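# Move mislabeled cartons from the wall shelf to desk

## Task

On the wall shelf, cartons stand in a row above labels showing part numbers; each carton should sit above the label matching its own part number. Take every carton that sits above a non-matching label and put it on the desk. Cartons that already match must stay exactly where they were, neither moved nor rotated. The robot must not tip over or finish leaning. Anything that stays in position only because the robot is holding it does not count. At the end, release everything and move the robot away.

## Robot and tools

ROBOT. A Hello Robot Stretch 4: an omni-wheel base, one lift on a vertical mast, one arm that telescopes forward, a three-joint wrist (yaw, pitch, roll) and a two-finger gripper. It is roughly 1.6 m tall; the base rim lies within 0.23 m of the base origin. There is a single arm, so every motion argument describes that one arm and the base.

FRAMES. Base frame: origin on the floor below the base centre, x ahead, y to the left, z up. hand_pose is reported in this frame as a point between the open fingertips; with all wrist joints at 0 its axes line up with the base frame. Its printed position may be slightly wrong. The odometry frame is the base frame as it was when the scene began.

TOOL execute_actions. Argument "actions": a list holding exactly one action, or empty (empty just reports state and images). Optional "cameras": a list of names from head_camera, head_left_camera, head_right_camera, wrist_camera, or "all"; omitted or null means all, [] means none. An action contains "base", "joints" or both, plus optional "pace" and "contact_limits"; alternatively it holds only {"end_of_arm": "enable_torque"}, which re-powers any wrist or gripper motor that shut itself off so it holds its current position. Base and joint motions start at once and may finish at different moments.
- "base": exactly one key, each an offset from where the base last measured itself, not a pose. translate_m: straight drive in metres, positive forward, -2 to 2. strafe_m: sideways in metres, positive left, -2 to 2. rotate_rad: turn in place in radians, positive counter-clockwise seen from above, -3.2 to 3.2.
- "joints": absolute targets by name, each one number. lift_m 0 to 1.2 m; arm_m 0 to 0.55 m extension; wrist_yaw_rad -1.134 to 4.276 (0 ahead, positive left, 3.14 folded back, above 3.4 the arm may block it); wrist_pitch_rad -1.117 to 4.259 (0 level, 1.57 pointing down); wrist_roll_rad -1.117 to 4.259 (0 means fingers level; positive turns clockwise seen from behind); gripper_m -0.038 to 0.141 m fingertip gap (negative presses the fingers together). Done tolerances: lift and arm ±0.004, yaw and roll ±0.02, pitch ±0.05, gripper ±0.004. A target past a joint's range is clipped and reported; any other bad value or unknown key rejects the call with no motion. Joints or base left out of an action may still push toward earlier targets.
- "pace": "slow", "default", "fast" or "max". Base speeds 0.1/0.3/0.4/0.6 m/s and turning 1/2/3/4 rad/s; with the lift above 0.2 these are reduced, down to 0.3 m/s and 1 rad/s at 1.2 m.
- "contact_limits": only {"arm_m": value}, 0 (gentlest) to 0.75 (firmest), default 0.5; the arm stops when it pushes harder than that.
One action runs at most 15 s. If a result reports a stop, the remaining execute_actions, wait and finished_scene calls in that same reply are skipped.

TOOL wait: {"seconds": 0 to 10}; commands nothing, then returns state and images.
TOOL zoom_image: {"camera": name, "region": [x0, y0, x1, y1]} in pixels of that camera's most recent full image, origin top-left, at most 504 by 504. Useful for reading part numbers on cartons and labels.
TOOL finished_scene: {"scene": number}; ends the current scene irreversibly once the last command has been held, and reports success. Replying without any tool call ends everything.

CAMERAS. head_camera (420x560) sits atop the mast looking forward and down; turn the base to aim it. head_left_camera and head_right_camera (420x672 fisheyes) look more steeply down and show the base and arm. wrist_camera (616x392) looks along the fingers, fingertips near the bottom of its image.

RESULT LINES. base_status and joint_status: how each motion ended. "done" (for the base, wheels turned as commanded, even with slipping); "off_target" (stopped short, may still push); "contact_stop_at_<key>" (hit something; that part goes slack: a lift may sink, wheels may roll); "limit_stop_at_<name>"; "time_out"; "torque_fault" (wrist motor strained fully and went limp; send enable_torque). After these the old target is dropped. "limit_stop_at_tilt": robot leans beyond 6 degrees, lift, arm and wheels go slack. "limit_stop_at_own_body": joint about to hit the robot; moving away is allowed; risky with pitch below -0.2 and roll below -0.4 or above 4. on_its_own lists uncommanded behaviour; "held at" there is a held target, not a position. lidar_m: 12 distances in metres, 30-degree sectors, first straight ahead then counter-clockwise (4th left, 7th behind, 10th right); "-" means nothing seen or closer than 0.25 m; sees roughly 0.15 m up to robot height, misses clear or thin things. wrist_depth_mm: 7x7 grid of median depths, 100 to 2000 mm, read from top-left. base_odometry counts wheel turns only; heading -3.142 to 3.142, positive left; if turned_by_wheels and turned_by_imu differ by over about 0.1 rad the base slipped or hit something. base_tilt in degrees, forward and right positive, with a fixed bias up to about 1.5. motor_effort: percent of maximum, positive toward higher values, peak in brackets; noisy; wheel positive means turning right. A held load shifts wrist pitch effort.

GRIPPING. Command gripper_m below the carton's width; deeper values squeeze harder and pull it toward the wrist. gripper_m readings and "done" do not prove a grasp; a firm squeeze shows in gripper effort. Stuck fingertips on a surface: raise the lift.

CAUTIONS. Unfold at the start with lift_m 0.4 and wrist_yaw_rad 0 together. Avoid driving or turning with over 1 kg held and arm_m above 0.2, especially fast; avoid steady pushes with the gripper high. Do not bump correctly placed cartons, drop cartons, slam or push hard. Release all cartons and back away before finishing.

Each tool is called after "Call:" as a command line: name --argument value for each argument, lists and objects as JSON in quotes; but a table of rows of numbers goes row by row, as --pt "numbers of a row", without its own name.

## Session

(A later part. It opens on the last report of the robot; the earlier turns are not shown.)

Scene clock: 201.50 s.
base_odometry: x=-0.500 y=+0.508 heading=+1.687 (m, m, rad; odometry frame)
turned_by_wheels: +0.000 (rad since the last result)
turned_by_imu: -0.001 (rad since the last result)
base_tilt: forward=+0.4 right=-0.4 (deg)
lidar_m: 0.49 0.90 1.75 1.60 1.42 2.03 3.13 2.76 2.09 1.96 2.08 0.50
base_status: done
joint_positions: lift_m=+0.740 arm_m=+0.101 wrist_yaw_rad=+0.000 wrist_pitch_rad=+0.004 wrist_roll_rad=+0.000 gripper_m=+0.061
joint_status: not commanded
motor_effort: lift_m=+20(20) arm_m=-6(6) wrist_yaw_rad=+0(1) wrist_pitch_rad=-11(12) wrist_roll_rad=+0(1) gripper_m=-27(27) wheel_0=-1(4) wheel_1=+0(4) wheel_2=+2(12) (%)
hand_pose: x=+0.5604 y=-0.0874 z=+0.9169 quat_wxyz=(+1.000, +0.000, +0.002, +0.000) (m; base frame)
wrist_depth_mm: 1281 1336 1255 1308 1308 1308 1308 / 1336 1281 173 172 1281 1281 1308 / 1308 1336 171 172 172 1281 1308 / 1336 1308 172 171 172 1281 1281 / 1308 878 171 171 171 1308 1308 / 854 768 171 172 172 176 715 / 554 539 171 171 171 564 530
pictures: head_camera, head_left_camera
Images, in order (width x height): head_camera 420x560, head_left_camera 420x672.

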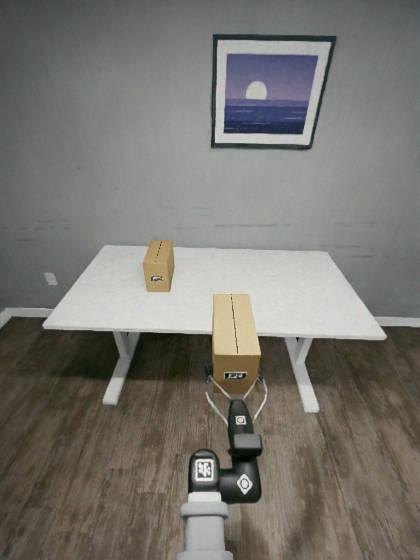

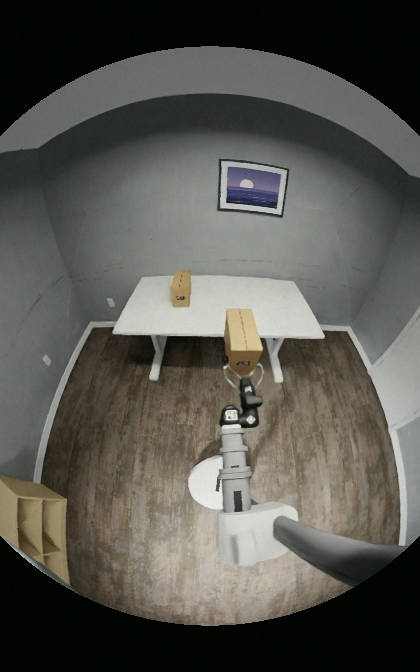

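Call:
execute_actions --actions '[{"base":{"translate_m":0.3},"joints":{"arm_m":0.4}}]' --cameras '[]'

Call:
execute_actions --actions '[{"joints":{"lift_m":0.63}}]' --cameras '["head_camera"]'

Call:
execute_actions --actions '[{"joints":{"lift_m":0.616},"pace":"slow"}]' --cameras '["wrist_camera"]'

Scene clock: 207.07 s.
base_odometry: x=-0.535 y=+0.806 heading=+1.687 (m, m, rad; odometry frame)
turned_by_wheels: +0.000 (rad since the last result)
turned_by_imu: +0.001 (rad since the last result)
base_tilt: forward=+0.4 right=-0.4 (deg)
lidar_m: 0.56 0.58 0.86 1.68 1.52 2.01 3.43 2.77 2.09 1.97 0.78 0.56
base_status: done
joint_positions: lift_m=+0.740 arm_m=+0.399 wrist_yaw_rad=+0.000 wrist_pitch_rad=+0.004 wrist_roll_rad=+0.000 gripper_m=+0.061
joint_status: all done
motor_effort: lift_m=+20(20) arm_m=+6(6) wrist_yaw_rad=-1(0) wrist_pitch_rad=-11(11) wrist_roll_rad=+0(1) gripper_m=-26(27) wheel_0=+1(5) wheel_1=+1(0) wheel_2=+3(11) (%)
hand_pose: x=+0.8584 y=-0.0874 z=+0.9170 quat_wxyz=(+1.000, +0.000, +0.002, +0.000) (m; base frame)
wrist_depth_mm: 723 732 723 723 715 732 715 / 723 723 723 172 723 715 723 / 723 723 171 171 172 723 723 / 732 732 171 172 172 732 723 / 723 741 170 171 171 723 723 / 373 715 171 171 171 177 723 / 357 480 171 171 171 508 488
pictures: none
No camera images: the call's "cameras" was empty. Leave "cameras" out to get every camera's image.

Scene clock: 208.57 s.
base_odometry: x=-0.535 y=+0.806 heading=+1.687 (m, m, rad; odometry frame)
turned_by_wheels: +0.000 (rad since the last result)
turned_by_imu: +0.000 (rad since the last result)
base_tilt: forward=+0.4 right=-0.4 (deg)
lidar_m: 0.56 0.60 0.85 1.68 1.50 2.03 3.43 2.79 2.08 1.96 0.75 0.56
base_status: not commanded
joint_positions: lift_m=+0.630 arm_m=+0.399 wrist_yaw_rad=+0.000 wrist_pitch_rad=+0.004 wrist_roll_rad=+0.000 gripper_m=+0.061
joint_status: all done
motor_effort: lift_m=+17(18) arm_m=+6(6) wrist_yaw_rad=-1(2) wrist_pitch_rad=-11(11) wrist_roll_rad=+0(1) gripper_m=-27(26) wheel_0=+1(1) wheel_1=+1(1) wheel_2=+2(2) (%)
hand_pose: x=+0.8584 y=-0.0874 z=+0.8073 quat_wxyz=(+1.000, +0.000, +0.002, +0.000) (m; base frame)
wrist_depth_mm: 732 741 732 723 732 715 715 / 723 715 723 172 732 723 732 / 723 732 170 172 172 723 723 / 382 741 171 171 172 715 732 / 377 732 171 171 173 723 723 / 368 433 171 171 172 176 402 / 312 271 171 171 172 282 274
pictures: head_camera
Images, in order (width x height): head_camera 420x560.

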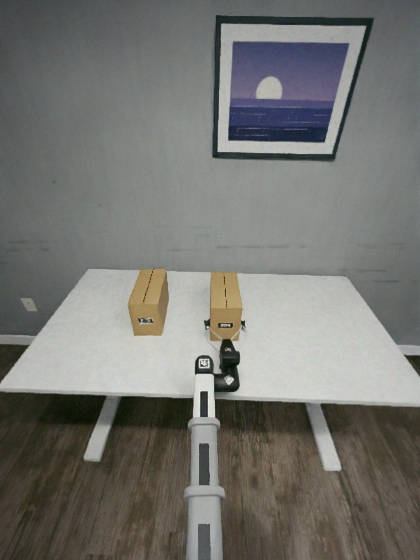

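Scene clock: 209.37 s.
base_odometry: x=-0.535 y=+0.806 heading=+1.687 (m, m, rad; odometry frame)
turned_by_wheels: +0.000 (rad since the last result)
turned_by_imu: +0.000 (rad since the last result)
base_tilt: forward=+0.3 right=-0.5 (deg)
lidar_m: 0.57 0.61 0.84 1.68 1.51 2.01 3.43 2.79 2.10 1.97 0.76 0.58
base_status: not commanded
joint_positions: lift_m=+0.616 arm_m=+0.399 wrist_yaw_rad=+0.000 wrist_pitch_rad=+0.003 wrist_roll_rad=+0.000 gripper_m=+0.061
joint_status: all done
motor_effort: lift_m=+16(16) arm_m=+6(6) wrist_yaw_rad=-1(1) wrist_pitch_rad=-9(11) wrist_roll_rad=+0(1) gripper_m=-27(26) wheel_0=+1(1) wheel_1=+1(1) wheel_2=+2(2) (%)
hand_pose: x=+0.8584 y=-0.0874 z=+0.7935 quat_wxyz=(+1.000, +0.000, +0.002, +0.000) (m; base frame)
wrist_depth_mm: 715 732 723 732 715 732 723 / 723 715 171 171 732 723 732 / 723 723 171 170 172 715 723 / 379 732 171 171 172 723 723 / 379 732 171 171 172 732 661 / 364 357 170 170 172 177 366 / 283 253 171 171 173 255 247
pictures: wrist_camera
Images, in order (width x height): wrist_camera 616x392.

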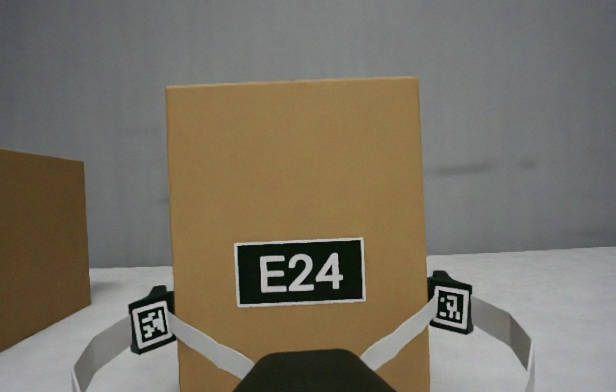

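Call:
execute_actions --actions '[{"joints":{"lift_m":0.612},"pace":"slow"}]' --cameras '[]'

Call:
execute_actions --actions '[{"joints":{"gripper_m":0.135}}]' --cameras '["wrist_camera"]'

Call:
execute_actions --actions '[{"joints":{"arm_m":0.05},"base":{"translate_m":-0.3}}]' --cameras '["head_camera","wrist_camera"]'

Scene clock: 212.97 s.
base_odometry: x=-0.535 y=+0.806 heading=+1.687 (m, m, rad; odometry frame)
turned_by_wheels: +0.000 (rad since the last result)
turned_by_imu: +0.000 (rad since the last result)
base_tilt: forward=+0.3 right=-0.4 (deg)
lidar_m: 0.58 0.61 0.80 1.68 1.52 2.03 3.44 2.78 2.08 1.97 0.77 0.59
base_status: not commanded
joint_positions: lift_m=+0.612 arm_m=+0.399 wrist_yaw_rad=+0.000 wrist_pitch_rad=-0.002 wrist_roll_rad=+0.000 gripper_m=+0.061
joint_status: all done
motor_effort: lift_m=+14(17) arm_m=+6(6) wrist_yaw_rad=-2(1) wrist_pitch_rad=+5(9) wrist_roll_rad=+0(0) gripper_m=-26(26) wheel_0=+1(1) wheel_1=+1(1) wheel_2=+2(2) (%)
hand_pose: x=+0.8584 y=-0.0874 z=+0.7910 quat_wxyz=(+1.000, +0.000, -0.001, +0.000) (m; base frame)
wrist_depth_mm: 732 741 732 732 723 732 723 / 732 732 172 172 732 732 732 / 732 723 172 172 172 723 715 / 382 715 171 171 172 723 723 / 377 732 171 171 172 715 676 / 364 362 171 171 172 177 368 / 283 253 170 170 172 256 248
pictures: none
No camera images: the call's "cameras" was empty. Leave "cameras" out to get every camera's image.

Scene clock: 214.70 s.
base_odometry: x=-0.535 y=+0.806 heading=+1.687 (m, m, rad; odometry frame)
turned_by_wheels: +0.000 (rad since the last result)
turned_by_imu: +0.000 (rad since the last result)
base_tilt: forward=+0.4 right=-0.4 (deg)
lidar_m: 0.56 0.58 0.87 1.68 1.51 2.00 3.44 2.76 2.07 1.98 0.74 0.59
base_status: not commanded
joint_positions: lift_m=+0.612 arm_m=+0.399 wrist_yaw_rad=+0.000 wrist_pitch_rad=+0.002 wrist_roll_rad=+0.000 gripper_m=+0.135
joint_status: all done
motor_effort: lift_m=+16(16) arm_m=+6(6) wrist_yaw_rad=-1(1) wrist_pitch_rad=-6(5) wrist_roll_rad=-1(1) gripper_m=+2(25) wheel_0=+1(1) wheel_1=+1(1) wheel_2=+2(2) (%)
hand_pose: x=+0.8584 y=-0.0875 z=+0.7899 quat_wxyz=(+1.000, +0.000, +0.001, +0.000) (m; base frame)
wrist_depth_mm: 732 732 723 723 715 723 715 / 732 723 723 732 723 715 715 / 732 723 190 191 190 707 723 / 387 723 191 190 191 723 723 / 377 732 190 191 191 691 640 / 364 347 190 191 191 312 357 / 286 263 190 135 190 246 257
pictures: wrist_camera
Images, in order (width x height): wrist_camera 616x392.

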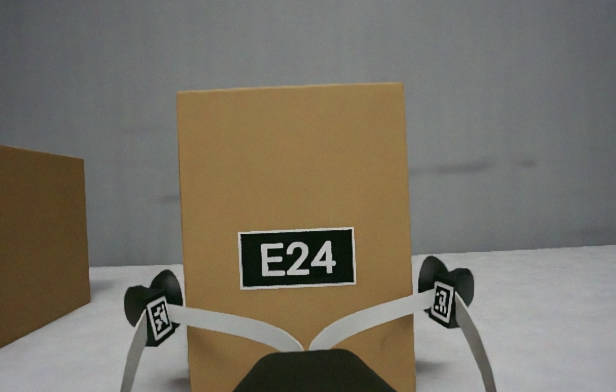

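Scene clock: 217.17 s.
base_odometry: x=-0.500 y=+0.508 heading=+1.687 (m, m, rad; odometry frame)
turned_by_wheels: +0.000 (rad since the last result)
turned_by_imu: +0.000 (rad since the last result)
base_tilt: forward=+0.3 right=-0.4 (deg)
lidar_m: 0.84 0.90 1.75 1.59 1.41 2.00 3.11 2.76 2.07 1.97 2.08 0.89
base_status: done
joint_positions: lift_m=+0.612 arm_m=+0.051 wrist_yaw_rad=+0.000 wrist_pitch_rad=+0.002 wrist_roll_rad=+0.000 gripper_m=+0.135
joint_status: all done
motor_effort: lift_m=+16(16) arm_m=-6(6) wrist_yaw_rad=+0(2) wrist_pitch_rad=-7(8) wrist_roll_rad=+0(1) gripper_m=+0(1) wheel_0=-1(6) wheel_1=-1(4) wheel_2=+0(6) (%)
hand_pose: x=+0.5104 y=-0.0875 z=+0.7897 quat_wxyz=(+1.000, +0.000, +0.001, +0.000) (m; base frame)
wrist_depth_mm: 1397 1336 1336 1336 1308 1336 1366 / 1366 1366 1336 1336 1397 1336 1366 / 1336 1366 1336 1308 1366 1336 1308 / 1366 1366 1336 831 1308 1366 1336 / 946 831 831 798 750 683 654 / 960 580 585 1366 580 960 1308 / 1182 1366 1336 135 1336 1336 1336
pictures: head_camera, wrist_camera
Images, in order (width x height): head_camera 420x560, wrist_camera 616x392.

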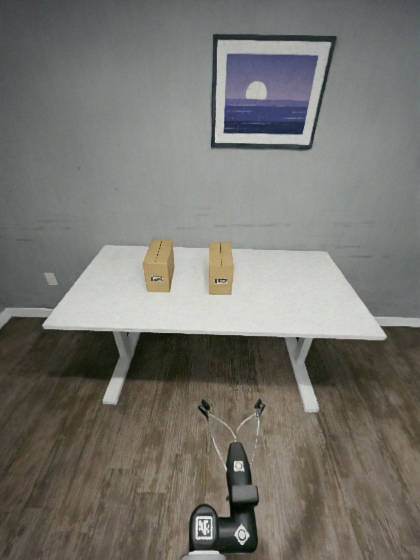

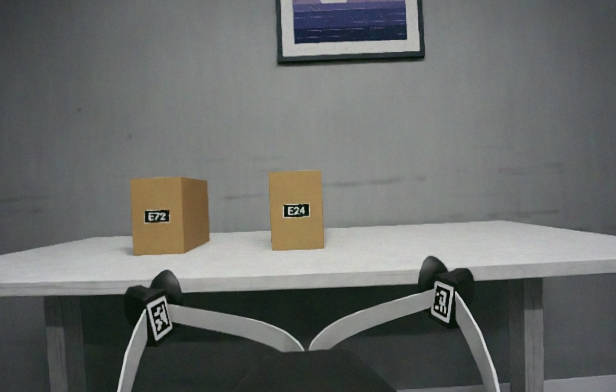

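Call:
finished_scene --scene 1

The scene is finished: the task was done.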